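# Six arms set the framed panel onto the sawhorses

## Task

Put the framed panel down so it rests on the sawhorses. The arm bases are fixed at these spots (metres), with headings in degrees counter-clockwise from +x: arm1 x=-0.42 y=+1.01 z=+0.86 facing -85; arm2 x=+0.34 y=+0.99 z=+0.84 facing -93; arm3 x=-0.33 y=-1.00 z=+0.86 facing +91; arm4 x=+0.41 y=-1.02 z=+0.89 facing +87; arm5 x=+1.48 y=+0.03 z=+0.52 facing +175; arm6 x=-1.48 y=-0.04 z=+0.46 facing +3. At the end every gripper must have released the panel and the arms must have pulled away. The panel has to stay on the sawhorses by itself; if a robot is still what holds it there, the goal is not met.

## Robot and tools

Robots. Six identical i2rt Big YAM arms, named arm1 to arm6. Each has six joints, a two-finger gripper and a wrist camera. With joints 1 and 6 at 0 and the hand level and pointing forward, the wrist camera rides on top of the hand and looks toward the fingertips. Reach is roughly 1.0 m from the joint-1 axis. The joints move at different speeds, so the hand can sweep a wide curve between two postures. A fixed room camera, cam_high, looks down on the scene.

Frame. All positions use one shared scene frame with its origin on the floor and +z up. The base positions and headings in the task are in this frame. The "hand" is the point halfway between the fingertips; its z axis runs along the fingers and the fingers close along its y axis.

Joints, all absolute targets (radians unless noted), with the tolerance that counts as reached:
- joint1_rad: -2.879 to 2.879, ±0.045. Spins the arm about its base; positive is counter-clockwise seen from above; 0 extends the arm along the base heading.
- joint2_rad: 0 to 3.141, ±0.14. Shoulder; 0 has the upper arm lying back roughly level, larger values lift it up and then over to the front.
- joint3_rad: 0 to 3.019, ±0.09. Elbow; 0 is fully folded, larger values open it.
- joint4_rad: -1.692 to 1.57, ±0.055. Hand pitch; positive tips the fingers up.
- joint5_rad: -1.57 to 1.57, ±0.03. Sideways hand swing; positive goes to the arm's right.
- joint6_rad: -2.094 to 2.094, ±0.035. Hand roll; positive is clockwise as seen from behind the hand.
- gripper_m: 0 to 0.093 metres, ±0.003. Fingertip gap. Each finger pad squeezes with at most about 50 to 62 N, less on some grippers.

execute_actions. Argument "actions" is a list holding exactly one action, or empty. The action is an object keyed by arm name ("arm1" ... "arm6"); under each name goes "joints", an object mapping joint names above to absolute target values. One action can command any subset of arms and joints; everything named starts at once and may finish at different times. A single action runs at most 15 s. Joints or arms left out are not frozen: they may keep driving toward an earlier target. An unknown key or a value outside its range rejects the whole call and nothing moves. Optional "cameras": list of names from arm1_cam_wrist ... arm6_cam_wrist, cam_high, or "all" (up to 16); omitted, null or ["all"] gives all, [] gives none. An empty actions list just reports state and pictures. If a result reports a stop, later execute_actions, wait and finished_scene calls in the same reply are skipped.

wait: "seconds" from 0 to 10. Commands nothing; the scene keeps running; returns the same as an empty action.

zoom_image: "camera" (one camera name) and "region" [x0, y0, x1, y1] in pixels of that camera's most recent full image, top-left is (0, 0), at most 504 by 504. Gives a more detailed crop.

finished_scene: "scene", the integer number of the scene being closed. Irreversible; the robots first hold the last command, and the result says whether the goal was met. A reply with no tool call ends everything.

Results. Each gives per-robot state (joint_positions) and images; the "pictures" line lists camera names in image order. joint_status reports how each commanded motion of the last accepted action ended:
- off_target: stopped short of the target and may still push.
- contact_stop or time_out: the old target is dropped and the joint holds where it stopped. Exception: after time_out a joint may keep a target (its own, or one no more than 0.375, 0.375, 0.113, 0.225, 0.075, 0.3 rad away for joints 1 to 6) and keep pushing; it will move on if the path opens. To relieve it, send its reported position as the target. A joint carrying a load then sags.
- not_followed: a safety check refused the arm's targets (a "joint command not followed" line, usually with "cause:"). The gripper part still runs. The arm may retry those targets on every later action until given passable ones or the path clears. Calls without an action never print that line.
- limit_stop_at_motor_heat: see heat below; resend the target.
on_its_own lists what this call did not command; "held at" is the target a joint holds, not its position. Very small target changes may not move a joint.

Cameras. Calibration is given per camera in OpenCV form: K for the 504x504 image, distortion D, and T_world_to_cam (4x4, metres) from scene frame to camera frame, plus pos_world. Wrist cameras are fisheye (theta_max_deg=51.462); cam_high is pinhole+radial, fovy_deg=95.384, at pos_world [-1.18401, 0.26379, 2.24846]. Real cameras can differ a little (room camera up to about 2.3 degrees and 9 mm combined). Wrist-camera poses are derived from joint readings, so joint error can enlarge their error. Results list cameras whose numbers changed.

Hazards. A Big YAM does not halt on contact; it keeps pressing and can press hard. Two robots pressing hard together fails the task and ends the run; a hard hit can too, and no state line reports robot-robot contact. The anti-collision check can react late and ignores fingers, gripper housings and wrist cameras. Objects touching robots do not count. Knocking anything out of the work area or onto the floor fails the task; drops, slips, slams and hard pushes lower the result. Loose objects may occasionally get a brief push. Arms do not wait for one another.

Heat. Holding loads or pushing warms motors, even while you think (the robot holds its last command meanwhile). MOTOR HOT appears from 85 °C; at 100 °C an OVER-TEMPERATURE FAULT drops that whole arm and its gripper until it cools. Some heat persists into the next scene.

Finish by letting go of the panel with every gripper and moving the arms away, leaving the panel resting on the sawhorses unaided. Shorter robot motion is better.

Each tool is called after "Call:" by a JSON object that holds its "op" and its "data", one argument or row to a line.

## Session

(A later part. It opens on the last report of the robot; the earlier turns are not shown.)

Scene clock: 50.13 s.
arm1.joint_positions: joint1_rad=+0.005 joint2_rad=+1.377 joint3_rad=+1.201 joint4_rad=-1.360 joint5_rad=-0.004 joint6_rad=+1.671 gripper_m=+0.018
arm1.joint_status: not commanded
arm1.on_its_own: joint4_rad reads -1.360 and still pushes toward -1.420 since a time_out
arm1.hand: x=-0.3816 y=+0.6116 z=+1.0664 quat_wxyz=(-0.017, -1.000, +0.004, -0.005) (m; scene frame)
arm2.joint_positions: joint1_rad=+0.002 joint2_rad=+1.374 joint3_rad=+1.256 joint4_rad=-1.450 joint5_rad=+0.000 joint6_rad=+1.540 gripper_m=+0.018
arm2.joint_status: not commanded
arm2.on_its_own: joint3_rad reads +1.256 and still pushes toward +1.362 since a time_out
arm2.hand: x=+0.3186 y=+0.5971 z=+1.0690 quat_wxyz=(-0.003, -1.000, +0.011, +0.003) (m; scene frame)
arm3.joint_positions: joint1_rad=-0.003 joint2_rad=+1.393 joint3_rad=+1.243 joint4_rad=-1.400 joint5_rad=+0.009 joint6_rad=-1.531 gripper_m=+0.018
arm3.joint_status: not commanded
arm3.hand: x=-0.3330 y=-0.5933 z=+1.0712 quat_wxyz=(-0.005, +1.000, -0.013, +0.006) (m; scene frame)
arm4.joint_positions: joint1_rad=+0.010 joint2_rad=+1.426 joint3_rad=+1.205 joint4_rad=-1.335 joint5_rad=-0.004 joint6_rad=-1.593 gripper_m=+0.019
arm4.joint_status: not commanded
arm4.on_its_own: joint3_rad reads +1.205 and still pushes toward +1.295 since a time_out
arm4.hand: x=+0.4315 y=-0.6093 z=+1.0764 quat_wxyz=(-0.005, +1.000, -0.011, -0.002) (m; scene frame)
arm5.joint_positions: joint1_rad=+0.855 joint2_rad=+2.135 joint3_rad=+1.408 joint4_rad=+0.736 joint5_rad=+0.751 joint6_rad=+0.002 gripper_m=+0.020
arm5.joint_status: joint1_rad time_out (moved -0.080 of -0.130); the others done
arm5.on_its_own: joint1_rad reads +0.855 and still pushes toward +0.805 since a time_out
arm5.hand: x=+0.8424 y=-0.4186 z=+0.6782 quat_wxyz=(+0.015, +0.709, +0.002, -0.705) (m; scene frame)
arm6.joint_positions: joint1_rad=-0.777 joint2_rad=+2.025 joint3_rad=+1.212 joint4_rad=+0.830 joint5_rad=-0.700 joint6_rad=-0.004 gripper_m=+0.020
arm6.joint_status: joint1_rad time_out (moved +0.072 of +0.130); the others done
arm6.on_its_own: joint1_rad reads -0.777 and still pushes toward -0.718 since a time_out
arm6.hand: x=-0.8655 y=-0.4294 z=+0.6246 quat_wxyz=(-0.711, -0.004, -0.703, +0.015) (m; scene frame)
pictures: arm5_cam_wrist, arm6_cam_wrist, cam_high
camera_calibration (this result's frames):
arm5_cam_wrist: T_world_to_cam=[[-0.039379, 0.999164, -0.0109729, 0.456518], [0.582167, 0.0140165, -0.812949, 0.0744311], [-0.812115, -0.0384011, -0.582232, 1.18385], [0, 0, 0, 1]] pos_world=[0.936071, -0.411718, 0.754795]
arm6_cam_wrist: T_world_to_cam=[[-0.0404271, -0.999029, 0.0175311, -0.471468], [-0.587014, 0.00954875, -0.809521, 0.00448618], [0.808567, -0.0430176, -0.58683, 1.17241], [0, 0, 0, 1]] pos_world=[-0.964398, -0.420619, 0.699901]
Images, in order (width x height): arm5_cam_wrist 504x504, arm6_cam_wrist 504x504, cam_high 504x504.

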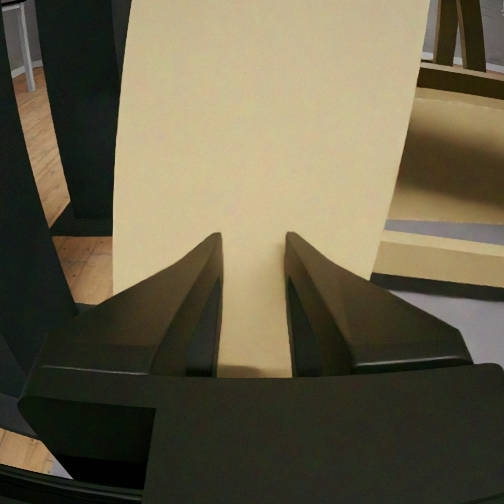

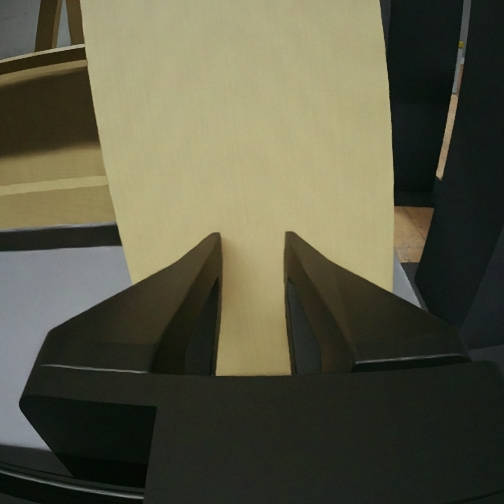

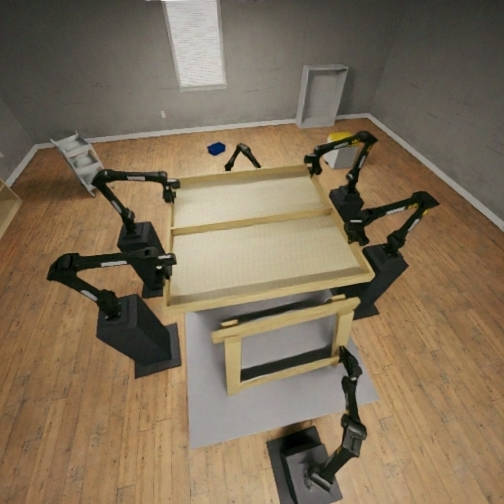

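Call:
{"op": "execute_actions", "data": {
  "actions": [
    {"arm5":{"joints":{"joint1_rad":-0.707,"joint2_rad":1.6,"joint3_rad":0.4,"joint4_rad":1.2,"joint5_rad":-0.794}},"arm6":{"joints":{"joint1_rad":0.82,"joint2_rad":1.6,"joint3_rad":0.4,"joint4_rad":1.2,"joint5_rad":0.872}}}
  ],
  "cameras": []
}}

Call:
{"op": "execute_actions", "data": {
  "actions": [
    {"arm5":{"joints":{"joint2_rad":1.73,"joint3_rad":0.70,"joint4_rad":1.05}},"arm6":{"joints":{"joint2_rad":1.825,"joint3_rad":0.846,"joint4_rad":0.99}}}
  ],
  "cameras": ["arm5_cam_wrist","arm6_cam_wrist"]
}}

Scene clock: 53.70 s.
arm1.joint_positions: joint1_rad=+0.005 joint2_rad=+1.377 joint3_rad=+1.201 joint4_rad=-1.360 joint5_rad=-0.004 joint6_rad=+1.671 gripper_m=+0.018
arm1.joint_status: not commanded
arm1.on_its_own: joint4_rad reads -1.360 and still pushes toward -1.420 since a time_out
arm1.hand: x=-0.3816 y=+0.6116 z=+1.0664 quat_wxyz=(-0.017, -1.000, +0.004, -0.005) (m; scene frame)
arm2.joint_positions: joint1_rad=+0.002 joint2_rad=+1.374 joint3_rad=+1.256 joint4_rad=-1.450 joint5_rad=+0.000 joint6_rad=+1.540 gripper_m=+0.018
arm2.joint_status: not commanded
arm2.on_its_own: joint3_rad reads +1.256 and still pushes toward +1.362 since a time_out
arm2.hand: x=+0.3186 y=+0.5971 z=+1.0690 quat_wxyz=(-0.003, -1.000, +0.011, +0.003) (m; scene frame)
arm3.joint_positions: joint1_rad=-0.003 joint2_rad=+1.393 joint3_rad=+1.243 joint4_rad=-1.400 joint5_rad=+0.009 joint6_rad=-1.531 gripper_m=+0.018
arm3.joint_status: not commanded
arm3.hand: x=-0.3330 y=-0.5933 z=+1.0712 quat_wxyz=(-0.005, +1.000, -0.013, +0.006) (m; scene frame)
arm4.joint_positions: joint1_rad=+0.010 joint2_rad=+1.426 joint3_rad=+1.205 joint4_rad=-1.335 joint5_rad=-0.004 joint6_rad=-1.593 gripper_m=+0.019
arm4.joint_status: not commanded
arm4.on_its_own: joint3_rad reads +1.205 and still pushes toward +1.295 since a time_out
arm4.hand: x=+0.4315 y=-0.6093 z=+1.0764 quat_wxyz=(-0.005, +1.000, -0.011, -0.002) (m; scene frame)
arm5.joint_positions: joint1_rad=-0.703 joint2_rad=+1.604 joint3_rad=+0.398 joint4_rad=+1.190 joint5_rad=-0.791 joint6_rad=+0.002 gripper_m=+0.020
arm5.joint_status: all done
arm5.hand: x=+1.0803 y=+0.2530 z=+0.6591 quat_wxyz=(+0.011, +0.715, -0.006, -0.699) (m; scene frame)
arm6.joint_positions: joint1_rad=+0.812 joint2_rad=+1.587 joint3_rad=+0.406 joint4_rad=+1.193 joint5_rad=+0.870 joint6_rad=-0.004 gripper_m=+0.020
arm6.joint_status: all done
arm6.hand: x=-1.0974 y=+0.2024 z=+0.6141 quat_wxyz=(-0.709, -0.004, -0.705, +0.002) (m; scene frame)
pictures: none
No camera images: the call's "cameras" was empty. Leave "cameras" out to get every camera's image.

Scene clock: 54.97 s.
arm1.joint_positions: joint1_rad=+0.005 joint2_rad=+1.377 joint3_rad=+1.201 joint4_rad=-1.360 joint5_rad=-0.004 joint6_rad=+1.671 gripper_m=+0.018
arm1.joint_status: not commanded
arm1.on_its_own: joint4_rad reads -1.360 and still pushes toward -1.420 since a time_out
arm1.hand: x=-0.3816 y=+0.6116 z=+1.0664 quat_wxyz=(-0.017, -1.000, +0.004, -0.005) (m; scene frame)
arm2.joint_positions: joint1_rad=+0.002 joint2_rad=+1.374 joint3_rad=+1.256 joint4_rad=-1.450 joint5_rad=+0.000 joint6_rad=+1.540 gripper_m=+0.018
arm2.joint_status: not commanded
arm2.on_its_own: joint3_rad reads +1.256 and still pushes toward +1.362 since a time_out
arm2.hand: x=+0.3186 y=+0.5971 z=+1.0690 quat_wxyz=(-0.003, -1.000, +0.011, +0.003) (m; scene frame)
arm3.joint_positions: joint1_rad=-0.003 joint2_rad=+1.393 joint3_rad=+1.243 joint4_rad=-1.400 joint5_rad=+0.009 joint6_rad=-1.531 gripper_m=+0.018
arm3.joint_status: not commanded
arm3.hand: x=-0.3330 y=-0.5933 z=+1.0712 quat_wxyz=(-0.005, +1.000, -0.013, +0.006) (m; scene frame)
arm4.joint_positions: joint1_rad=+0.010 joint2_rad=+1.426 joint3_rad=+1.205 joint4_rad=-1.335 joint5_rad=-0.004 joint6_rad=-1.593 gripper_m=+0.019
arm4.joint_status: not commanded
arm4.on_its_own: joint3_rad reads +1.205 and still pushes toward +1.295 since a time_out
arm4.hand: x=+0.4315 y=-0.6093 z=+1.0764 quat_wxyz=(-0.005, +1.000, -0.011, -0.002) (m; scene frame)
arm5.joint_positions: joint1_rad=-0.703 joint2_rad=+1.736 joint3_rad=+0.683 joint4_rad=+1.055 joint5_rad=-0.793 joint6_rad=+0.002 gripper_m=+0.020
arm5.joint_status: all done
arm5.hand: x=+1.0082 y=+0.3245 z=+0.6721 quat_wxyz=(+0.007, +0.711, +0.000, -0.703) (m; scene frame)
arm6.joint_positions: joint1_rad=+0.812 joint2_rad=+1.818 joint3_rad=+0.824 joint4_rad=+0.996 joint5_rad=+0.872 joint6_rad=-0.004 gripper_m=+0.020
arm6.joint_status: all done
arm6.hand: x=-1.0012 y=+0.3141 z=+0.6183 quat_wxyz=(-0.707, -0.002, -0.707, +0.005) (m; scene frame)
pictures: arm5_cam_wrist, arm6_cam_wrist
camera_calibration (this result's frames):
arm5_cam_wrist: T_world_to_cam=[[-0.0253666, 0.999672, -0.00346035, -0.298879], [0.586486, 0.0120787, -0.80987, -0.0431502], [-0.809562, -0.0225731, -0.5866, 1.33869], [0, 0, 0, 1]] pos_world=[1.10148, 0.32952, 0.749294]
arm6_cam_wrist: T_world_to_cam=[[-0.02392, -0.9997, 0.0053033, 0.290296], [-0.596367, 0.0100114, -0.802649, -0.101096], [0.802355, -0.0223621, -0.596428, 1.30361], [0, 0, 0, 1]] pos_world=[-1.0993, 0.320372, 0.694823]
Images, in order (width x height): arm5_cam_wrist 504x504, arm6_cam_wrist 504x504.

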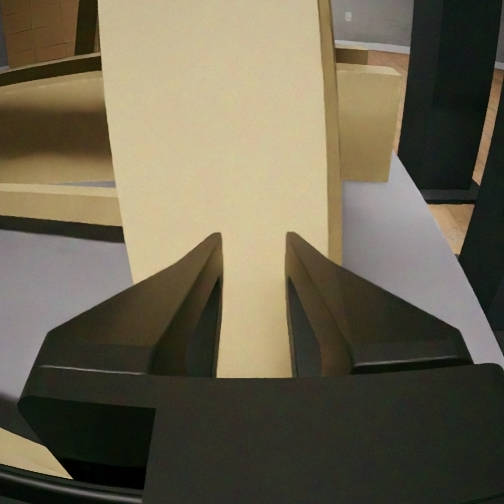

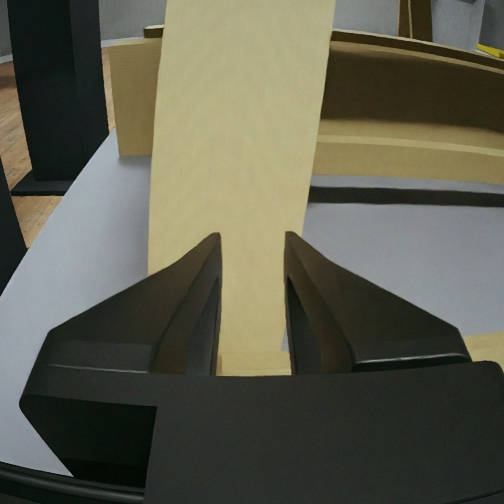

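Call:
{"op": "execute_actions", "data": {
  "actions": [
    {"arm5":{"joints":{"joint1_rad":-0.495,"joint2_rad":1.94,"joint3_rad":1.06,"joint4_rad":0.907,"joint5_rad":-0.62}},"arm6":{"joints":{"joint1_rad":0.62,"joint2_rad":2.06,"joint3_rad":1.26,"joint4_rad":0.817,"joint5_rad":0.706}}}
  ],
  "cameras": ["arm5_cam_wrist","arm6_cam_wrist"]
}}

Scene clock: 56.87 s.
arm1.joint_positions: joint1_rad=+0.005 joint2_rad=+1.377 joint3_rad=+1.201 joint4_rad=-1.360 joint5_rad=-0.004 joint6_rad=+1.671 gripper_m=+0.018
arm1.joint_status: not commanded
arm1.on_its_own: joint4_rad reads -1.360 and still pushes toward -1.420 since a time_out
arm1.hand: x=-0.3816 y=+0.6116 z=+1.0664 quat_wxyz=(-0.017, -1.000, +0.004, -0.005) (m; scene frame)
arm2.joint_positions: joint1_rad=+0.002 joint2_rad=+1.374 joint3_rad=+1.256 joint4_rad=-1.450 joint5_rad=+0.000 joint6_rad=+1.540 gripper_m=+0.018
arm2.joint_status: not commanded
arm2.on_its_own: joint3_rad reads +1.256 and still pushes toward +1.362 since a time_out
arm2.hand: x=+0.3186 y=+0.5971 z=+1.0690 quat_wxyz=(-0.003, -1.000, +0.011, +0.003) (m; scene frame)
arm3.joint_positions: joint1_rad=-0.003 joint2_rad=+1.393 joint3_rad=+1.243 joint4_rad=-1.400 joint5_rad=+0.009 joint6_rad=-1.531 gripper_m=+0.018
arm3.joint_status: not commanded
arm3.hand: x=-0.3330 y=-0.5933 z=+1.0712 quat_wxyz=(-0.005, +1.000, -0.013, +0.006) (m; scene frame)
arm4.joint_positions: joint1_rad=+0.010 joint2_rad=+1.426 joint3_rad=+1.205 joint4_rad=-1.335 joint5_rad=-0.004 joint6_rad=-1.593 gripper_m=+0.019
arm4.joint_status: not commanded
arm4.on_its_own: joint3_rad reads +1.205 and still pushes toward +1.295 since a time_out
arm4.hand: x=+0.4315 y=-0.6093 z=+1.0764 quat_wxyz=(-0.005, +1.000, -0.011, -0.002) (m; scene frame)
arm5.joint_positions: joint1_rad=-0.530 joint2_rad=+1.933 joint3_rad=+1.013 joint4_rad=+0.915 joint5_rad=-0.612 joint6_rad=-0.001 gripper_m=+0.020
arm5.joint_status: all done
arm5.hand: x=+0.8716 y=+0.3347 z=+0.6644 quat_wxyz=(+0.004, +0.713, -0.004, -0.701) (m; scene frame)
arm6.joint_positions: joint1_rad=+0.658 joint2_rad=+2.040 joint3_rad=+1.191 joint4_rad=+0.818 joint5_rad=+0.706 joint6_rad=-0.002 gripper_m=+0.020
arm6.joint_status: all done
arm6.hand: x=-0.8619 y=+0.3420 z=+0.6011 quat_wxyz=(-0.698, +0.009, -0.716, +0.008) (m; scene frame)
pictures: arm5_cam_wrist, arm6_cam_wrist
camera_calibration (this result's frames):
arm5_cam_wrist: T_world_to_cam=[[-0.0166098, 0.999848, -0.0052148, -0.319055], [0.591249, 0.00561584, -0.806469, 0.0263134], [-0.806318, -0.0164786, -0.591253, 1.22208], [0, 0, 0, 1]] pos_world=[0.96453, 0.338997, 0.742117]
arm6_cam_wrist: T_world_to_cam=[[-0.0109628, -0.999616, 0.0254601, 0.320558], [-0.616325, -0.0132953, -0.78738, -0.0505102], [0.787416, -0.0243236, -0.615942, 1.18173], [0, 0, 0, 1]] pos_world=[-0.958126, 0.348507, 0.679943]
Images, in order (width x height): arm5_cam_wrist 504x504, arm6_cam_wrist 504x504.

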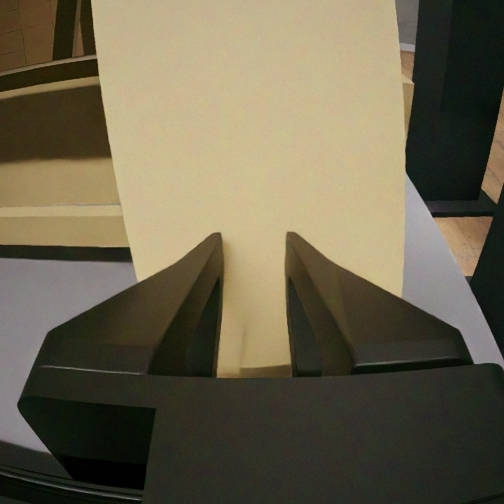

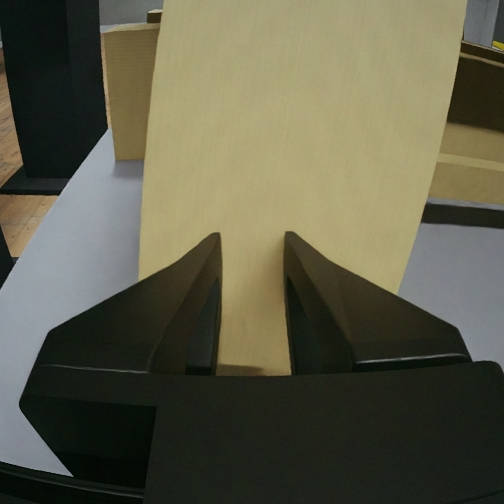

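Call:
{"op": "execute_actions", "data": {
  "actions": [
    {"arm5":{"joints":{"joint1_rad":-0.445,"joint2_rad":2.12,"joint3_rad":1.415,"joint4_rad":0.756,"joint5_rad":-0.565}},"arm6":{"joints":{"joint1_rad":0.555,"joint2_rad":2.19,"joint3_rad":1.545,"joint4_rad":0.70,"joint5_rad":0.645}}}
  ],
  "cameras": []
}}

Call:
{"op": "execute_actions", "data": {
  "actions": [
    {"arm5":{"joints":{"joint1_rad":-0.405,"joint2_rad":2.30,"joint3_rad":1.76,"joint4_rad":0.588,"joint5_rad":-0.527}},"arm6":{"joints":{"joint1_rad":0.515,"joint2_rad":2.36,"joint3_rad":1.87,"joint4_rad":0.54,"joint5_rad":0.605}}}
  ],
  "cameras": ["cam_high","arm5_cam_wrist","arm6_cam_wrist"]
}}

Scene clock: 59.37 s.
arm1.joint_positions: joint1_rad=+0.005 joint2_rad=+1.377 joint3_rad=+1.201 joint4_rad=-1.360 joint5_rad=-0.004 joint6_rad=+1.671 gripper_m=+0.018
arm1.joint_status: not commanded
arm1.on_its_own: joint4_rad reads -1.360 and still pushes toward -1.420 since a time_out
arm1.hand: x=-0.3816 y=+0.6116 z=+1.0664 quat_wxyz=(-0.017, -1.000, +0.004, -0.005) (m; scene frame)
arm2.joint_positions: joint1_rad=+0.002 joint2_rad=+1.374 joint3_rad=+1.256 joint4_rad=-1.450 joint5_rad=+0.000 joint6_rad=+1.540 gripper_m=+0.018
arm2.joint_status: not commanded
arm2.on_its_own: joint3_rad reads +1.256 and still pushes toward +1.362 since a time_out
arm2.hand: x=+0.3186 y=+0.5971 z=+1.0690 quat_wxyz=(-0.003, -1.000, +0.011, +0.003) (m; scene frame)
arm3.joint_positions: joint1_rad=-0.003 joint2_rad=+1.393 joint3_rad=+1.243 joint4_rad=-1.400 joint5_rad=+0.009 joint6_rad=-1.531 gripper_m=+0.018
arm3.joint_status: not commanded
arm3.hand: x=-0.3330 y=-0.5933 z=+1.0712 quat_wxyz=(-0.005, +1.000, -0.013, +0.006) (m; scene frame)
arm4.joint_positions: joint1_rad=+0.010 joint2_rad=+1.426 joint3_rad=+1.205 joint4_rad=-1.335 joint5_rad=-0.004 joint6_rad=-1.593 gripper_m=+0.019
arm4.joint_status: not commanded
arm4.on_its_own: joint3_rad reads +1.205 and still pushes toward +1.295 since a time_out
arm4.hand: x=+0.4315 y=-0.6093 z=+1.0764 quat_wxyz=(-0.005, +1.000, -0.011, -0.002) (m; scene frame)
arm5.joint_positions: joint1_rad=-0.489 joint2_rad=+2.109 joint3_rad=+1.352 joint4_rad=+0.762 joint5_rad=-0.562 joint6_rad=-0.001 gripper_m=+0.020
arm5.joint_status: all done
arm5.hand: x=+0.7746 y=+0.3729 z=+0.6667 quat_wxyz=(+0.000, +0.710, -0.005, -0.704) (m; scene frame)
arm6.joint_positions: joint1_rad=+0.607 joint2_rad=+2.170 joint3_rad=+1.478 joint4_rad=+0.704 joint5_rad=+0.646 joint6_rad=-0.002 gripper_m=+0.020
arm6.joint_status: joint1_rad time_out (moved -0.051 of -0.103); the others done
arm6.on_its_own: joint1_rad reads +0.607 and still pushes toward +0.555 since a time_out
arm6.hand: x=-0.7803 y=+0.3693 z=+0.6205 quat_wxyz=(-0.710, +0.003, -0.704, -0.005) (m; scene frame)
pictures: none
No camera images: the call's "cameras" was empty. Leave "cameras" out to get every camera's image.

not run: a stop came earlier in this reply.

Call:
{"op": "execute_actions", "data": {
  "actions": [
    {"arm5":{"joints":{"joint1_rad":-0.40,"joint2_rad":2.30,"joint3_rad":1.76,"joint4_rad":0.588,"joint5_rad":-0.527}},"arm6":{"joints":{"joint1_rad":0.515,"joint2_rad":2.36,"joint3_rad":1.87,"joint4_rad":0.54,"joint5_rad":0.605}}}
  ],
  "cameras": ["cam_high","arm5_cam_wrist","arm6_cam_wrist"]
}}

Scene clock: 61.97 s.
arm1.joint_positions: joint1_rad=+0.005 joint2_rad=+1.377 joint3_rad=+1.201 joint4_rad=-1.360 joint5_rad=-0.004 joint6_rad=+1.671 gripper_m=+0.018
arm1.joint_status: not commanded
arm1.on_its_own: joint4_rad reads -1.360 and still pushes toward -1.420 since a time_out
arm1.hand: x=-0.3816 y=+0.6116 z=+1.0664 quat_wxyz=(-0.017, -1.000, +0.004, -0.005) (m; scene frame)
arm2.joint_positions: joint1_rad=+0.002 joint2_rad=+1.374 joint3_rad=+1.256 joint4_rad=-1.450 joint5_rad=+0.000 joint6_rad=+1.540 gripper_m=+0.018
arm2.joint_status: not commanded
arm2.on_its_own: joint3_rad reads +1.256 and still pushes toward +1.362 since a time_out
arm2.hand: x=+0.3186 y=+0.5971 z=+1.0690 quat_wxyz=(-0.003, -1.000, +0.011, +0.003) (m; scene frame)
arm3.joint_positions: joint1_rad=-0.003 joint2_rad=+1.393 joint3_rad=+1.243 joint4_rad=-1.400 joint5_rad=+0.009 joint6_rad=-1.531 gripper_m=+0.018
arm3.joint_status: not commanded
arm3.hand: x=-0.3330 y=-0.5933 z=+1.0712 quat_wxyz=(-0.005, +1.000, -0.013, +0.006) (m; scene frame)
arm4.joint_positions: joint1_rad=+0.010 joint2_rad=+1.426 joint3_rad=+1.205 joint4_rad=-1.335 joint5_rad=-0.004 joint6_rad=-1.593 gripper_m=+0.019
arm4.joint_status: not commanded
arm4.on_its_own: joint3_rad reads +1.205 and still pushes toward +1.295 since a time_out
arm4.hand: x=+0.4315 y=-0.6093 z=+1.0764 quat_wxyz=(-0.005, +1.000, -0.011, -0.002) (m; scene frame)
arm5.joint_positions: joint1_rad=-0.452 joint2_rad=+2.282 joint3_rad=+1.691 joint4_rad=+0.595 joint5_rad=-0.525 joint6_rad=-0.001 gripper_m=+0.020
arm5.joint_status: joint1_rad time_out (moved +0.037 of +0.089); the others done
arm5.on_its_own: joint1_rad reads -0.452 and still pushes toward -0.400 since a time_out
arm5.hand: x=+0.6886 y=+0.3970 z=+0.6676 quat_wxyz=(-0.001, +0.710, -0.005, -0.704) (m; scene frame)
arm6.joint_positions: joint1_rad=+0.573 joint2_rad=+2.324 joint3_rad=+1.801 joint4_rad=+0.546 joint5_rad=+0.603 joint6_rad=-0.002 gripper_m=+0.020
arm6.joint_status: joint1_rad time_out (moved -0.034 of -0.092); the others done
arm6.on_its_own: joint1_rad reads +0.573 and still pushes toward +0.515 since a time_out
arm6.hand: x=-0.7052 y=+0.3969 z=+0.6307 quat_wxyz=(-0.713, +0.004, -0.701, -0.011) (m; scene frame)
pictures: arm5_cam_wrist, arm6_cam_wrist, cam_high
camera_calibration (this result's frames):
arm5_cam_wrist: T_world_to_cam=[[-0.00745611, 0.999972, 0.00038103, -0.394417], [0.584644, 0.00466842, -0.811277, 0.144903], [-0.811256, -0.0058262, -0.584662, 1.07218], [0, 0, 0, 1]] pos_world=[0.782156, 0.399976, 0.74457]
arm6_cam_wrist: T_world_to_cam=[[0.00663389, -0.999943, -0.00838961, 0.410311], [-0.582394, 0.00295656, -0.812901, 0.103688], [0.81288, 0.0102788, -0.582341, 1.06098], [0, 0, 0, 1]] pos_world=[-0.804785, 0.399076, 0.705583]
Images, in order (width x height): arm5_cam_wrist 504x504, arm6_cam_wrist 504x504, cam_high 504x504.

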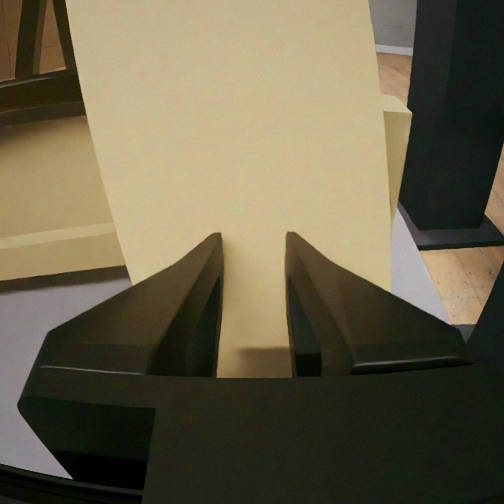

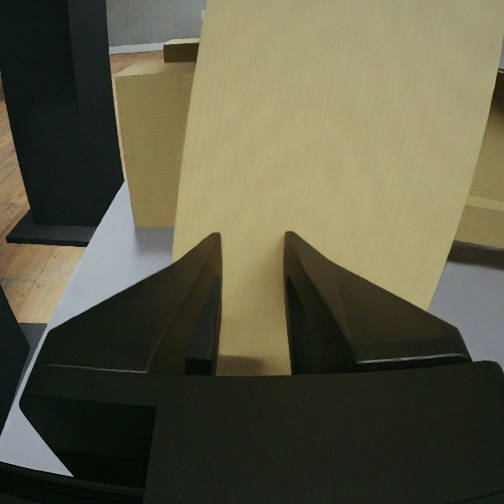

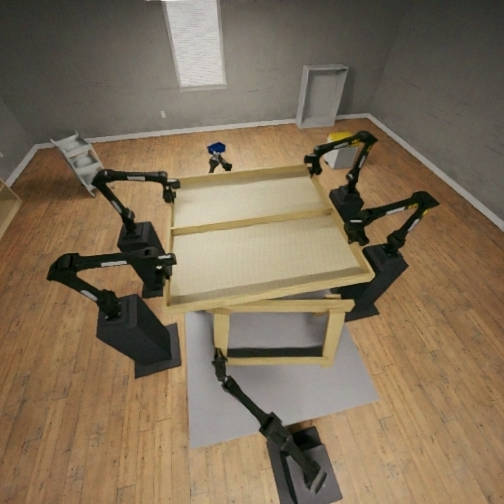

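Call:
{"op": "execute_actions", "data": {
  "actions": [
    {"arm5":{"joints":{"joint1_rad":0.4,"joint2_rad":1.69,"joint3_rad":0.6,"joint4_rad":1.09,"joint5_rad":0.69}},"arm6":{"joints":{"joint1_rad":-0.37,"joint2_rad":1.69,"joint3_rad":0.6,"joint4_rad":1.09,"joint5_rad":-0.63}}}
  ],
  "cameras": []
}}

Call:
{"op": "execute_actions", "data": {
  "actions": [
    {"arm5":{"joints":{"joint1_rad":0.782,"joint2_rad":1.983,"joint3_rad":1.136,"joint4_rad":0.867}},"arm6":{"joints":{"joint1_rad":-0.69,"joint2_rad":1.90,"joint3_rad":0.98,"joint4_rad":0.935}}}
  ],
  "cameras": ["arm5_cam_wrist","arm6_cam_wrist"]
}}

Scene clock: 64.03 s.
arm1.joint_positions: joint1_rad=+0.005 joint2_rad=+1.377 joint3_rad=+1.201 joint4_rad=-1.360 joint5_rad=-0.004 joint6_rad=+1.671 gripper_m=+0.018
arm1.joint_status: not commanded
arm1.on_its_own: joint4_rad reads -1.360 and still pushes toward -1.420 since a time_out
arm1.hand: x=-0.3816 y=+0.6116 z=+1.0664 quat_wxyz=(-0.017, -1.000, +0.004, -0.005) (m; scene frame)
arm2.joint_positions: joint1_rad=+0.002 joint2_rad=+1.374 joint3_rad=+1.256 joint4_rad=-1.450 joint5_rad=+0.000 joint6_rad=+1.540 gripper_m=+0.018
arm2.joint_status: not commanded
arm2.on_its_own: joint3_rad reads +1.256 and still pushes toward +1.362 since a time_out
arm2.hand: x=+0.3186 y=+0.5971 z=+1.0690 quat_wxyz=(-0.003, -1.000, +0.011, +0.003) (m; scene frame)
arm3.joint_positions: joint1_rad=-0.003 joint2_rad=+1.393 joint3_rad=+1.243 joint4_rad=-1.400 joint5_rad=+0.009 joint6_rad=-1.531 gripper_m=+0.018
arm3.joint_status: not commanded
arm3.hand: x=-0.3330 y=-0.5933 z=+1.0712 quat_wxyz=(-0.005, +1.000, -0.013, +0.006) (m; scene frame)
arm4.joint_positions: joint1_rad=+0.010 joint2_rad=+1.426 joint3_rad=+1.205 joint4_rad=-1.335 joint5_rad=-0.004 joint6_rad=-1.593 gripper_m=+0.019
arm4.joint_status: not commanded
arm4.on_its_own: joint3_rad reads +1.205 and still pushes toward +1.295 since a time_out
arm4.hand: x=+0.4315 y=-0.6093 z=+1.0764 quat_wxyz=(-0.005, +1.000, -0.011, -0.002) (m; scene frame)
arm5.joint_positions: joint1_rad=+0.402 joint2_rad=+1.700 joint3_rad=+0.593 joint4_rad=+1.087 joint5_rad=+0.687 joint6_rad=-0.001 gripper_m=+0.020
arm5.joint_status: all done
arm5.hand: x=+0.9490 y=-0.0255 z=+0.6650 quat_wxyz=(-0.130, +0.706, -0.128, -0.684) (m; scene frame)
arm6.joint_positions: joint1_rad=-0.371 joint2_rad=+1.681 joint3_rad=+0.603 joint4_rad=+1.086 joint5_rad=-0.628 joint6_rad=-0.002 gripper_m=+0.020
arm6.joint_status: all done
arm6.hand: x=-0.9448 y=-0.1057 z=+0.6224 quat_wxyz=(-0.701, +0.110, -0.697, -0.105) (m; scene frame)
pictures: none
No camera images: the call's "cameras" was empty. Leave "cameras" out to get every camera's image.

Scene clock: 65.37 s.
arm1.joint_positions: joint1_rad=+0.005 joint2_rad=+1.377 joint3_rad=+1.201 joint4_rad=-1.360 joint5_rad=-0.004 joint6_rad=+1.671 gripper_m=+0.018
arm1.joint_status: not commanded
arm1.on_its_own: joint4_rad reads -1.360 and still pushes toward -1.420 since a time_out
arm1.hand: x=-0.3816 y=+0.6116 z=+1.0664 quat_wxyz=(-0.017, -1.000, +0.004, -0.005) (m; scene frame)
arm2.joint_positions: joint1_rad=+0.002 joint2_rad=+1.374 joint3_rad=+1.256 joint4_rad=-1.450 joint5_rad=+0.000 joint6_rad=+1.540 gripper_m=+0.018
arm2.joint_status: not commanded
arm2.on_its_own: joint3_rad reads +1.256 and still pushes toward +1.362 since a time_out
arm2.hand: x=+0.3186 y=+0.5971 z=+1.0690 quat_wxyz=(-0.003, -1.000, +0.011, +0.003) (m; scene frame)
arm3.joint_positions: joint1_rad=-0.003 joint2_rad=+1.393 joint3_rad=+1.243 joint4_rad=-1.400 joint5_rad=+0.009 joint6_rad=-1.531 gripper_m=+0.018
arm3.joint_status: not commanded
arm3.hand: x=-0.3330 y=-0.5933 z=+1.0712 quat_wxyz=(-0.005, +1.000, -0.013, +0.006) (m; scene frame)
arm4.joint_positions: joint1_rad=+0.010 joint2_rad=+1.426 joint3_rad=+1.205 joint4_rad=-1.335 joint5_rad=-0.004 joint6_rad=-1.593 gripper_m=+0.019
arm4.joint_status: not commanded
arm4.on_its_own: joint3_rad reads +1.205 and still pushes toward +1.295 since a time_out
arm4.hand: x=+0.4315 y=-0.6093 z=+1.0764 quat_wxyz=(-0.005, +1.000, -0.011, -0.002) (m; scene frame)
arm5.joint_positions: joint1_rad=+0.789 joint2_rad=+1.985 joint3_rad=+1.112 joint4_rad=+0.868 joint5_rad=+0.689 joint6_rad=-0.001 gripper_m=+0.020
arm5.joint_status: all done
arm5.hand: x=+0.8785 y=-0.3311 z=+0.6718 quat_wxyz=(+0.009, +0.713, +0.005, -0.702) (m; scene frame)
arm6.joint_positions: joint1_rad=-0.705 joint2_rad=+1.896 joint3_rad=+0.957 joint4_rad=+0.938 joint5_rad=-0.628 joint6_rad=-0.002 gripper_m=+0.020
arm6.joint_status: all done
arm6.hand: x=-0.9013 y=-0.3490 z=+0.6169 quat_wxyz=(-0.706, -0.009, -0.708, +0.011) (m; scene frame)
pictures: arm5_cam_wrist, arm6_cam_wrist
camera_calibration (this result's frames):
arm5_cam_wrist: T_world_to_cam=[[-0.0353739, 0.999374, 0.000715919, 0.359189], [0.590361, 0.0214744, -0.806854, 0.0382233], [-0.806364, -0.0281189, -0.590751, 1.21691], [0, 0, 0, 1]] pos_world=[0.971417, -0.325566, 0.749477]
arm6_cam_wrist: T_world_to_cam=[[-0.0406884, -0.999163, 0.00432236, -0.384621], [-0.597795, 0.0208769, -0.801377, -0.0343178], [0.800616, -0.0351906, -0.598144, 1.20286], [0, 0, 0, 1]] pos_world=[-0.99919, -0.341253, 0.693642]
Images, in order (width x height): arm5_cam_wrist 504x504, arm6_cam_wrist 504x504.

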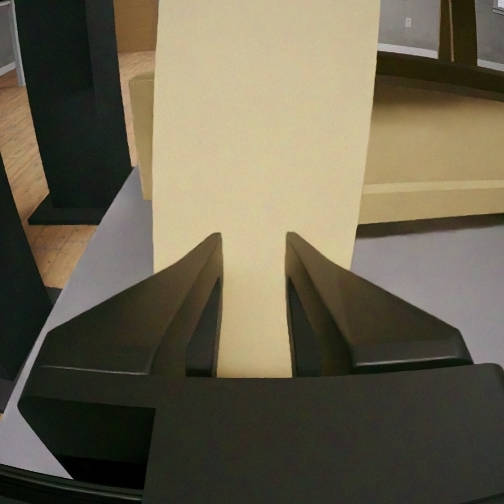

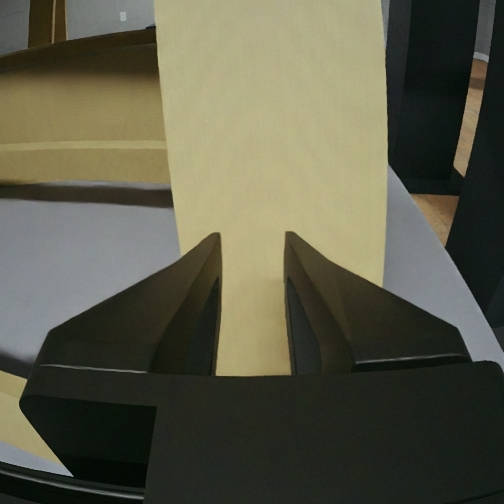

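Call:
{"op": "execute_actions", "data": {
  "actions": [
    {"arm5":{"joints":{"joint1_rad":0.65,"joint2_rad":2.205,"joint3_rad":1.57,"joint4_rad":0.685,"joint5_rad":0.607}},"arm6":{"joints":{"joint1_rad":-0.585,"joint2_rad":2.14,"joint3_rad":1.43,"joint4_rad":0.75,"joint5_rad":-0.575}}}
  ],
  "cameras": ["arm5_cam_wrist","arm6_cam_wrist"]
}}

Call:
{"op": "execute_actions", "data": {
  "actions": [
    {"arm5":{"joints":{"joint1_rad":0.62,"joint2_rad":2.38,"joint3_rad":1.90,"joint4_rad":0.528,"joint5_rad":0.577}},"arm6":{"joints":{"joint1_rad":-0.548,"joint2_rad":2.325,"joint3_rad":1.77,"joint4_rad":0.59,"joint5_rad":-0.539}}}
  ],
  "cameras": ["cam_high","arm5_cam_wrist","arm6_cam_wrist"]
}}

Scene clock: 68.23 s.
arm1.joint_positions: joint1_rad=+0.005 joint2_rad=+1.377 joint3_rad=+1.201 joint4_rad=-1.360 joint5_rad=-0.004 joint6_rad=+1.671 gripper_m=+0.018
arm1.joint_status: not commanded
arm1.on_its_own: joint4_rad reads -1.360 and still pushes toward -1.420 since a time_out
arm1.hand: x=-0.3816 y=+0.6116 z=+1.0664 quat_wxyz=(-0.017, -1.000, +0.004, -0.005) (m; scene frame)
arm2.joint_positions: joint1_rad=+0.002 joint2_rad=+1.374 joint3_rad=+1.256 joint4_rad=-1.450 joint5_rad=+0.000 joint6_rad=+1.540 gripper_m=+0.018
arm2.joint_status: not commanded
arm2.on_its_own: joint3_rad reads +1.256 and still pushes toward +1.362 since a time_out
arm2.hand: x=+0.3186 y=+0.5971 z=+1.0690 quat_wxyz=(-0.003, -1.000, +0.011, +0.003) (m; scene frame)
arm3.joint_positions: joint1_rad=-0.003 joint2_rad=+1.393 joint3_rad=+1.243 joint4_rad=-1.400 joint5_rad=+0.009 joint6_rad=-1.531 gripper_m=+0.018
arm3.joint_status: not commanded
arm3.hand: x=-0.3330 y=-0.5933 z=+1.0712 quat_wxyz=(-0.005, +1.000, -0.013, +0.006) (m; scene frame)
arm4.joint_positions: joint1_rad=+0.010 joint2_rad=+1.426 joint3_rad=+1.205 joint4_rad=-1.335 joint5_rad=-0.004 joint6_rad=-1.593 gripper_m=+0.019
arm4.joint_status: not commanded
arm4.on_its_own: joint3_rad reads +1.205 and still pushes toward +1.295 since a time_out
arm4.hand: x=+0.4315 y=-0.6093 z=+1.0764 quat_wxyz=(-0.005, +1.000, -0.011, -0.002) (m; scene frame)
arm5.joint_positions: joint1_rad=+0.700 joint2_rad=+2.201 joint3_rad=+1.494 joint4_rad=+0.686 joint5_rad=+0.605 joint6_rad=+0.003 gripper_m=+0.020
arm5.joint_status: joint1_rad time_out (moved -0.089 of -0.139); the others done
arm5.on_its_own: joint1_rad reads +0.700 and still pushes toward +0.650 since a time_out
arm5.hand: x=+0.7599 y=-0.3544 z=+0.6583 quat_wxyz=(+0.005, +0.717, +0.005, -0.697) (m; scene frame)
arm6.joint_positions: joint1_rad=-0.625 joint2_rad=+2.118 joint3_rad=+1.355 joint4_rad=+0.753 joint5_rad=-0.577 joint6_rad=-0.004 gripper_m=+0.020
arm6.joint_status: all done
arm6.hand: x=-0.7771 y=-0.3766 z=+0.6096 quat_wxyz=(-0.704, +0.000, -0.711, -0.001) (m; scene frame)
pictures: arm5_cam_wrist, arm6_cam_wrist
camera_calibration (this result's frames):
arm5_cam_wrist: T_world_to_cam=[[-0.0306129, 0.999515, 0.0056865, 0.371379], [0.600967, 0.0229516, -0.798944, 0.0850863], [-0.798687, -0.0210406, -0.601378, 1.11632], [0, 0, 0, 1]] pos_world=[0.851823, -0.349664, 0.737196]
arm6_cam_wrist: T_world_to_cam=[[-0.0120715, -0.999926, 0.00134131, -0.383255], [-0.604334, 0.00622707, -0.796706, 0.02126], [0.796639, -0.0104281, -0.604365, 1.10816], [0, 0, 0, 1]] pos_world=[-0.874582, -0.371804, 0.687185]
Images, in order (width x height): arm5_cam_wrist 504x504, arm6_cam_wrist 504x504.

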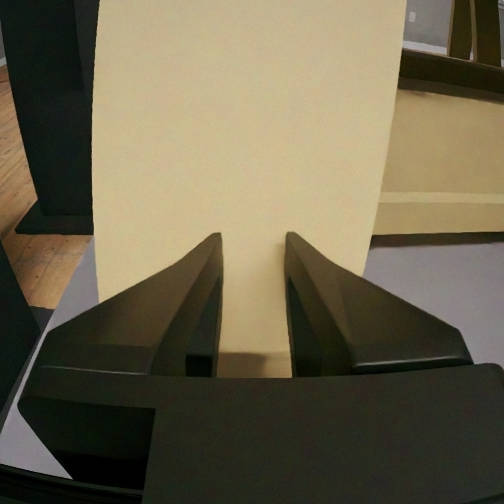

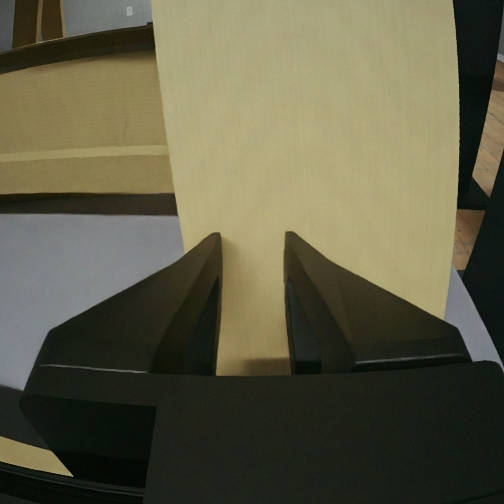

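not run: a stop came earlier in this reply.

Call:
{"op": "execute_actions", "data": {
  "actions": [
    {"arm5":{"joints":{"joint1_rad":0.635,"joint2_rad":2.385,"joint3_rad":1.925,"joint4_rad":0.52,"joint5_rad":0.585}},"arm6":{"joints":{"joint1_rad":-0.59,"joint2_rad":2.35,"joint3_rad":1.825,"joint4_rad":0.567,"joint5_rad":-0.567}}}
  ],
  "cameras": ["cam_high","arm5_cam_wrist","arm6_cam_wrist"]
}}

Scene clock: 70.93 s.
arm1.joint_positions: joint1_rad=+0.005 joint2_rad=+1.377 joint3_rad=+1.201 joint4_rad=-1.360 joint5_rad=-0.004 joint6_rad=+1.671 gripper_m=+0.018
arm1.joint_status: not commanded
arm1.on_its_own: joint4_rad reads -1.360 and still pushes toward -1.420 since a time_out
arm1.hand: x=-0.3816 y=+0.6116 z=+1.0664 quat_wxyz=(-0.017, -1.000, +0.004, -0.005) (m; scene frame)
arm2.joint_positions: joint1_rad=+0.002 joint2_rad=+1.374 joint3_rad=+1.256 joint4_rad=-1.450 joint5_rad=+0.000 joint6_rad=+1.540 gripper_m=+0.018
arm2.joint_status: not commanded
arm2.on_its_own: joint3_rad reads +1.256 and still pushes toward +1.362 since a time_out
arm2.hand: x=+0.3186 y=+0.5971 z=+1.0690 quat_wxyz=(-0.003, -1.000, +0.011, +0.003) (m; scene frame)
arm3.joint_positions: joint1_rad=-0.003 joint2_rad=+1.393 joint3_rad=+1.243 joint4_rad=-1.400 joint5_rad=+0.009 joint6_rad=-1.531 gripper_m=+0.018
arm3.joint_status: not commanded
arm3.hand: x=-0.3330 y=-0.5933 z=+1.0712 quat_wxyz=(-0.005, +1.000, -0.013, +0.006) (m; scene frame)
arm4.joint_positions: joint1_rad=+0.010 joint2_rad=+1.426 joint3_rad=+1.205 joint4_rad=-1.335 joint5_rad=-0.004 joint6_rad=-1.593 gripper_m=+0.019
arm4.joint_status: not commanded
arm4.on_its_own: joint3_rad reads +1.205 and still pushes toward +1.295 since a time_out
arm4.hand: x=+0.4315 y=-0.6093 z=+1.0764 quat_wxyz=(-0.005, +1.000, -0.011, -0.002) (m; scene frame)
arm5.joint_positions: joint1_rad=+0.684 joint2_rad=+2.376 joint3_rad=+1.844 joint4_rad=+0.520 joint5_rad=+0.588 joint6_rad=+0.003 gripper_m=+0.020
arm5.joint_status: joint1_rad time_out (moved -0.016 of -0.065); the others done
arm5.on_its_own: joint1_rad reads +0.684 and still pushes toward +0.635 since a time_out
arm5.hand: x=+0.6871 y=-0.3913 z=+0.6614 quat_wxyz=(+0.007, +0.715, +0.003, -0.699) (m; scene frame)
arm6.joint_positions: joint1_rad=-0.623 joint2_rad=+2.313 joint3_rad=+1.742 joint4_rad=+0.572 joint5_rad=-0.577 joint6_rad=-0.004 gripper_m=+0.020
arm6.joint_status: all done
arm6.hand: x=-0.6954 y=-0.4271 z=+0.6150 quat_wxyz=(-0.707, +0.004, -0.707, +0.001) (m; scene frame)
pictures: arm5_cam_wrist, arm6_cam_wrist, cam_high
camera_calibration (this result's frames):
arm5_cam_wrist: T_world_to_cam=[[-0.0308438, 0.999524, 0.000855691, 0.409346], [0.595577, 0.0190661, -0.803072, 0.137057], [-0.802706, -0.0242601, -0.595882, 1.05704], [0, 0, 0, 1]] pos_world=[0.779492, -0.386121, 0.739589]
arm6_cam_wrist: T_world_to_cam=[[-0.00942269, -0.999928, 0.00744948, -0.434766], [-0.596661, -0.000356027, -0.802493, 0.0813418], [0.802438, -0.0120065, -0.596615, 1.04437], [0, 0, 0, 1]] pos_world=[-0.793605, -0.422167, 0.691602]
Images, in order (width x height): arm5_cam_wrist 504x504, arm6_cam_wrist 504x504, cam_high 504x504.

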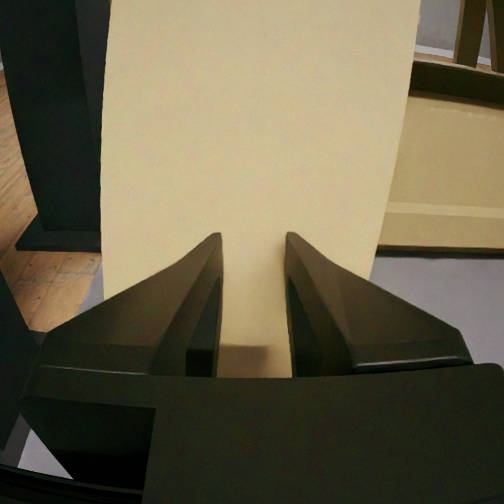

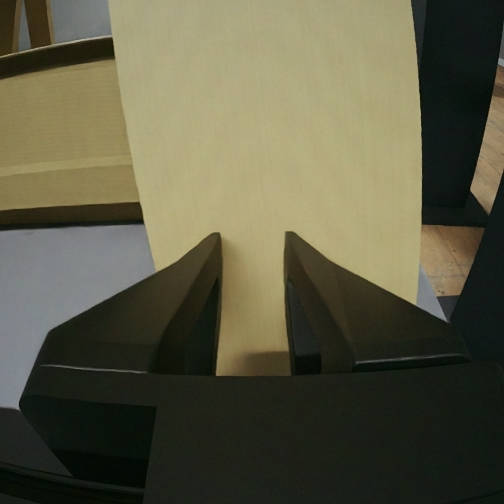

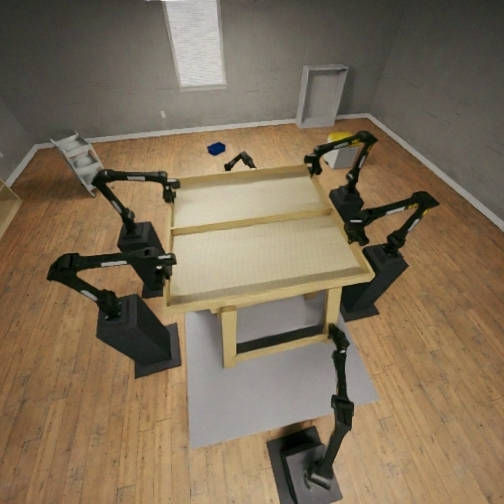

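Call:
{"op": "execute_actions", "data": {
  "actions": [
    {"arm1":{"joints":{"joint2_rad":1.30,"joint3_rad":1.195,"joint4_rad":-1.285}},"arm2":{"joints":{"joint2_rad":1.327,"joint3_rad":1.26,"joint4_rad":-1.375}},"arm3":{"joints":{"joint2_rad":1.327,"joint3_rad":1.235,"joint4_rad":-1.325}},"arm4":{"joints":{"joint2_rad":1.375,"joint3_rad":1.20,"joint4_rad":-1.255}},"arm5":{"joints":{"joint2_rad":1.55,"joint3_rad":0.3,"joint4_rad":1.2}},"arm6":{"joints":{"joint2_rad":1.55,"joint3_rad":0.3,"joint4_rad":1.2}}}
  ],
  "cameras": ["cam_high","arm5_cam_wrist","arm6_cam_wrist"]
}}

Scene clock: 73.30 s.
arm1.joint_positions: joint1_rad=+0.005 joint2_rad=+1.408 joint3_rad=+1.146 joint4_rad=-1.275 joint5_rad=-0.003 joint6_rad=+1.672 gripper_m=+0.018
arm1.joint_status: all done
arm1.hand: x=-0.3813 y=+0.6069 z=+1.0348 quat_wxyz=(-0.017, -1.000, +0.004, -0.004) (m; scene frame)
arm2.joint_positions: joint1_rad=+0.002 joint2_rad=+1.407 joint3_rad=+1.208 joint4_rad=-1.378 joint5_rad=-0.002 joint6_rad=+1.540 gripper_m=+0.018
arm2.joint_status: all done
arm2.hand: x=+0.3186 y=+0.5916 z=+1.0388 quat_wxyz=(+0.001, -1.000, +0.011, +0.002) (m; scene frame)
arm3.joint_positions: joint1_rad=-0.003 joint2_rad=+1.411 joint3_rad=+1.168 joint4_rad=-1.319 joint5_rad=+0.006 joint6_rad=-1.532 gripper_m=+0.018
arm3.joint_status: all done
arm3.hand: x=-0.3332 y=-0.5966 z=+1.0364 quat_wxyz=(+0.001, +1.000, -0.013, +0.005) (m; scene frame)
arm4.joint_positions: joint1_rad=+0.010 joint2_rad=+1.449 joint3_rad=+1.137 joint4_rad=-1.257 joint5_rad=-0.004 joint6_rad=-1.593 gripper_m=+0.019
arm4.joint_status: all done
arm4.hand: x=+0.4313 y=-0.6126 z=+1.0429 quat_wxyz=(+0.000, +1.000, -0.011, -0.002) (m; scene frame)
arm5.joint_positions: joint1_rad=+0.631 joint2_rad=+1.561 joint3_rad=+0.296 joint4_rad=+1.196 joint5_rad=+0.584 joint6_rad=+0.003 gripper_m=+0.020
arm5.joint_status: all done
arm5.on_its_own: joint1_rad moved -0.053 to your old target +0.635
arm5.hand: x=+1.0673 y=-0.1040 z=+0.6460 quat_wxyz=(-0.021, +0.732, -0.003, -0.681) (m; scene frame)
arm6.joint_positions: joint1_rad=-0.600 joint2_rad=+1.543 joint3_rad=+0.302 joint4_rad=+1.200 joint5_rad=-0.566 joint6_rad=-0.004 gripper_m=+0.020
arm6.joint_status: all done
arm6.hand: x=-1.0671 y=-0.1780 z=+0.5984 quat_wxyz=(-0.694, +0.000, -0.720, -0.011) (m; scene frame)
pictures: arm5_cam_wrist, arm6_cam_wrist, cam_high
camera_calibration (this result's frames):
arm5_cam_wrist: T_world_to_cam=[[0.0166825, 0.999338, 0.0323215, 0.0629259], [0.634917, 0.0143841, -0.772446, -0.169463], [-0.7724, 0.0334078, -0.634257, 1.35857], [0, 0, 0, 1]] pos_world=[1.1559, -0.105833, 0.728747]
arm6_cam_wrist: T_world_to_cam=[[0.00143538, -0.999892, -0.0145944, -0.164198], [-0.624934, 0.0104966, -0.780607, -0.194977], [0.780676, 0.010241, -0.624852, 1.33333], [0, 0, 0, 1]] pos_world=[-1.16251, -0.175788, 0.67854]
Images, in order (width x height): arm5_cam_wrist 504x504, arm6_cam_wrist 504x504, cam_high 504x504.

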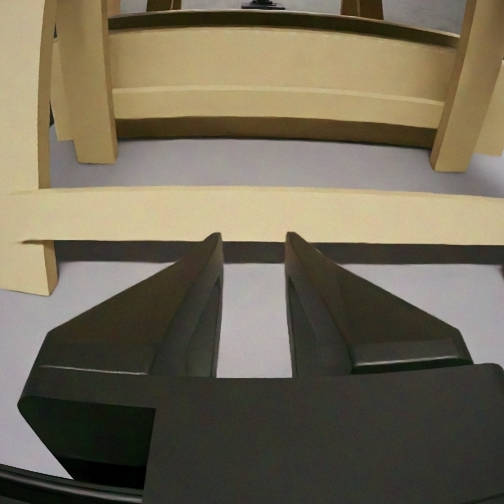

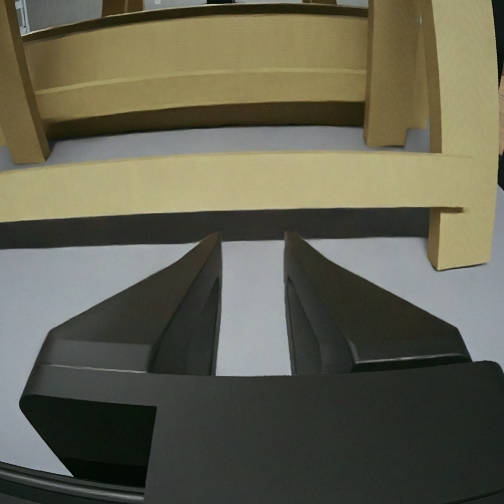

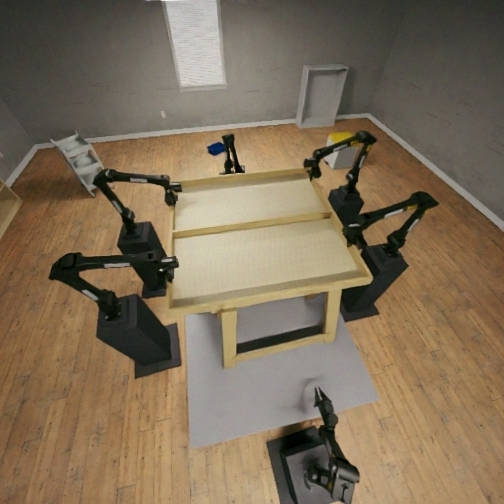

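Call:
{"op": "execute_actions", "data": {
  "actions": [
    {"arm1":{"joints":{"joint2_rad":1.335,"joint3_rad":1.115,"joint4_rad":-1.175}},"arm2":{"joints":{"joint2_rad":1.36,"joint3_rad":1.175,"joint4_rad":-1.27}},"arm3":{"joints":{"joint2_rad":1.36,"joint3_rad":1.155,"joint4_rad":-1.215}},"arm4":{"joints":{"joint2_rad":1.415,"joint3_rad":1.12,"joint4_rad":-1.14}},"arm5":{"joints":{"joint1_rad":0.087,"joint5_rad":0,"joint2_rad":0.8,"joint3_rad":0.3,"joint4_rad":1.2}},"arm6":{"joints":{"joint1_rad":-0.05,"joint5_rad":0,"joint2_rad":0.8,"joint3_rad":0.3,"joint4_rad":1.3}}}
  ],
  "cameras": ["arm5_cam_wrist","arm6_cam_wrist"]
}}

Scene clock: 74.90 s.
arm1.joint_positions: joint1_rad=+0.005 joint2_rad=+1.416 joint3_rad=+1.087 joint4_rad=-1.193 joint5_rad=+0.000 joint6_rad=+1.672 gripper_m=+0.018
arm1.joint_status: all done
arm1.hand: x=-0.3818 y=+0.6077 z=+1.0102 quat_wxyz=(-0.025, -1.000, +0.004, -0.004) (m; scene frame)
arm2.joint_positions: joint1_rad=+0.002 joint2_rad=+1.413 joint3_rad=+1.141 joint4_rad=-1.291 joint5_rad=+0.000 joint6_rad=+1.540 gripper_m=+0.018
arm2.joint_status: all done
arm2.hand: x=+0.3181 y=+0.5920 z=+1.0117 quat_wxyz=(-0.006, -1.000, +0.011, +0.003) (m; scene frame)
arm3.joint_positions: joint1_rad=-0.003 joint2_rad=+1.428 joint3_rad=+1.106 joint4_rad=-1.229 joint5_rad=+0.006 joint6_rad=-1.532 gripper_m=+0.018
arm3.joint_status: all done
arm3.hand: x=-0.3332 y=-0.5958 z=+1.0076 quat_wxyz=(-0.005, +1.000, -0.013, +0.005) (m; scene frame)
arm4.joint_positions: joint1_rad=+0.010 joint2_rad=+1.474 joint3_rad=+1.077 joint4_rad=-1.159 joint5_rad=-0.004 joint6_rad=-1.593 gripper_m=+0.019
arm4.joint_status: all done
arm4.hand: x=+0.4314 y=-0.6112 z=+1.0115 quat_wxyz=(-0.006, +1.000, -0.011, -0.002) (m; scene frame)
arm5.joint_positions: joint1_rad=+0.095 joint2_rad=+0.798 joint3_rad=+0.296 joint4_rad=+1.196 joint5_rad=+0.003 joint6_rad=+0.003 gripper_m=+0.020
arm5.joint_status: all done
arm5.hand: x=+1.1398 y=+0.0322 z=+0.9375 quat_wxyz=(+0.009, +0.430, -0.003, -0.903) (m; scene frame)
arm6.joint_positions: joint1_rad=-0.063 joint2_rad=+0.803 joint3_rad=+0.302 joint4_rad=+1.293 joint5_rad=-0.003 joint6_rad=-0.004 gripper_m=+0.020
arm6.joint_status: all done
arm6.hand: x=-1.1587 y=-0.0390 z=+0.8998 quat_wxyz=(-0.925, +0.000, -0.380, +0.008) (m; scene frame)
pictures: arm5_cam_wrist, arm6_cam_wrist
camera_calibration (this result's frames):
arm5_cam_wrist: T_world_to_cam=[[-0.0212891, 0.999771, 0.0019919, -0.0121524], [-0.0649242, 0.000605659, -0.99789, 1.0172], [-0.997663, -0.0213735, 0.0648965, 1.1979], [0, 0, 0, 1]] pos_world=[1.26088, 0.0371369, 0.93734]
arm6_cam_wrist: T_world_to_cam=[[-0.0247461, -0.999691, -0.00249476, -0.0619393], [0.151843, -0.00129208, -0.988404, 1.06813], [0.988095, -0.0248379, 0.151828, 1.13188], [0, 0, 0, 1]] pos_world=[-1.28212, -0.0324265, 0.883736]
Images, in order (width x height): arm5_cam_wrist 504x504, arm6_cam_wrist 504x504.

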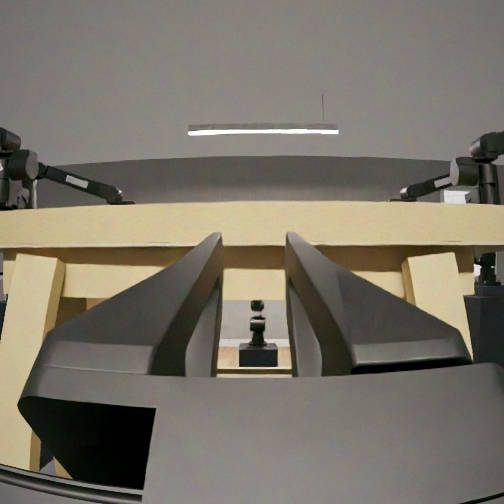

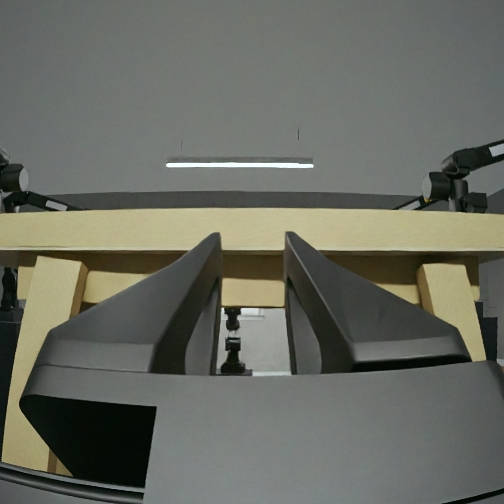

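Call:
{"op": "zoom_image", "data": {
  "camera": "arm5_cam_wrist",
  "region": [304, 190, 504, 310]
}}

Call:
{"op": "zoom_image", "data": {
  "camera": "arm6_cam_wrist",
  "region": [0, 190, 200, 310]
}}

Region (304, 190, 504, 310) of arm5_cam_wrist's 504x504 image, scaled by 2.520, with more detail than that image has; it fills the top 302 rows of this view, and the rest is white.

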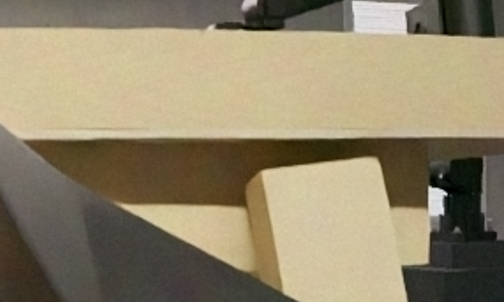

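Region (0, 190, 200, 310) of arm6_cam_wrist's 504x504 image, scaled by 2.520, with more detail than that image has; it fills the top 302 rows of this view, and the rest is white.

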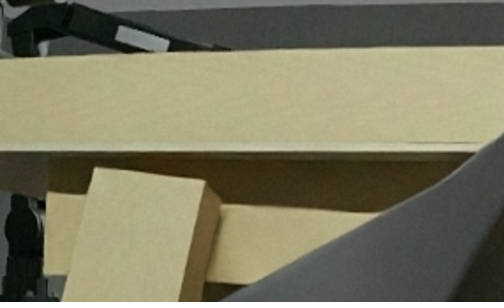

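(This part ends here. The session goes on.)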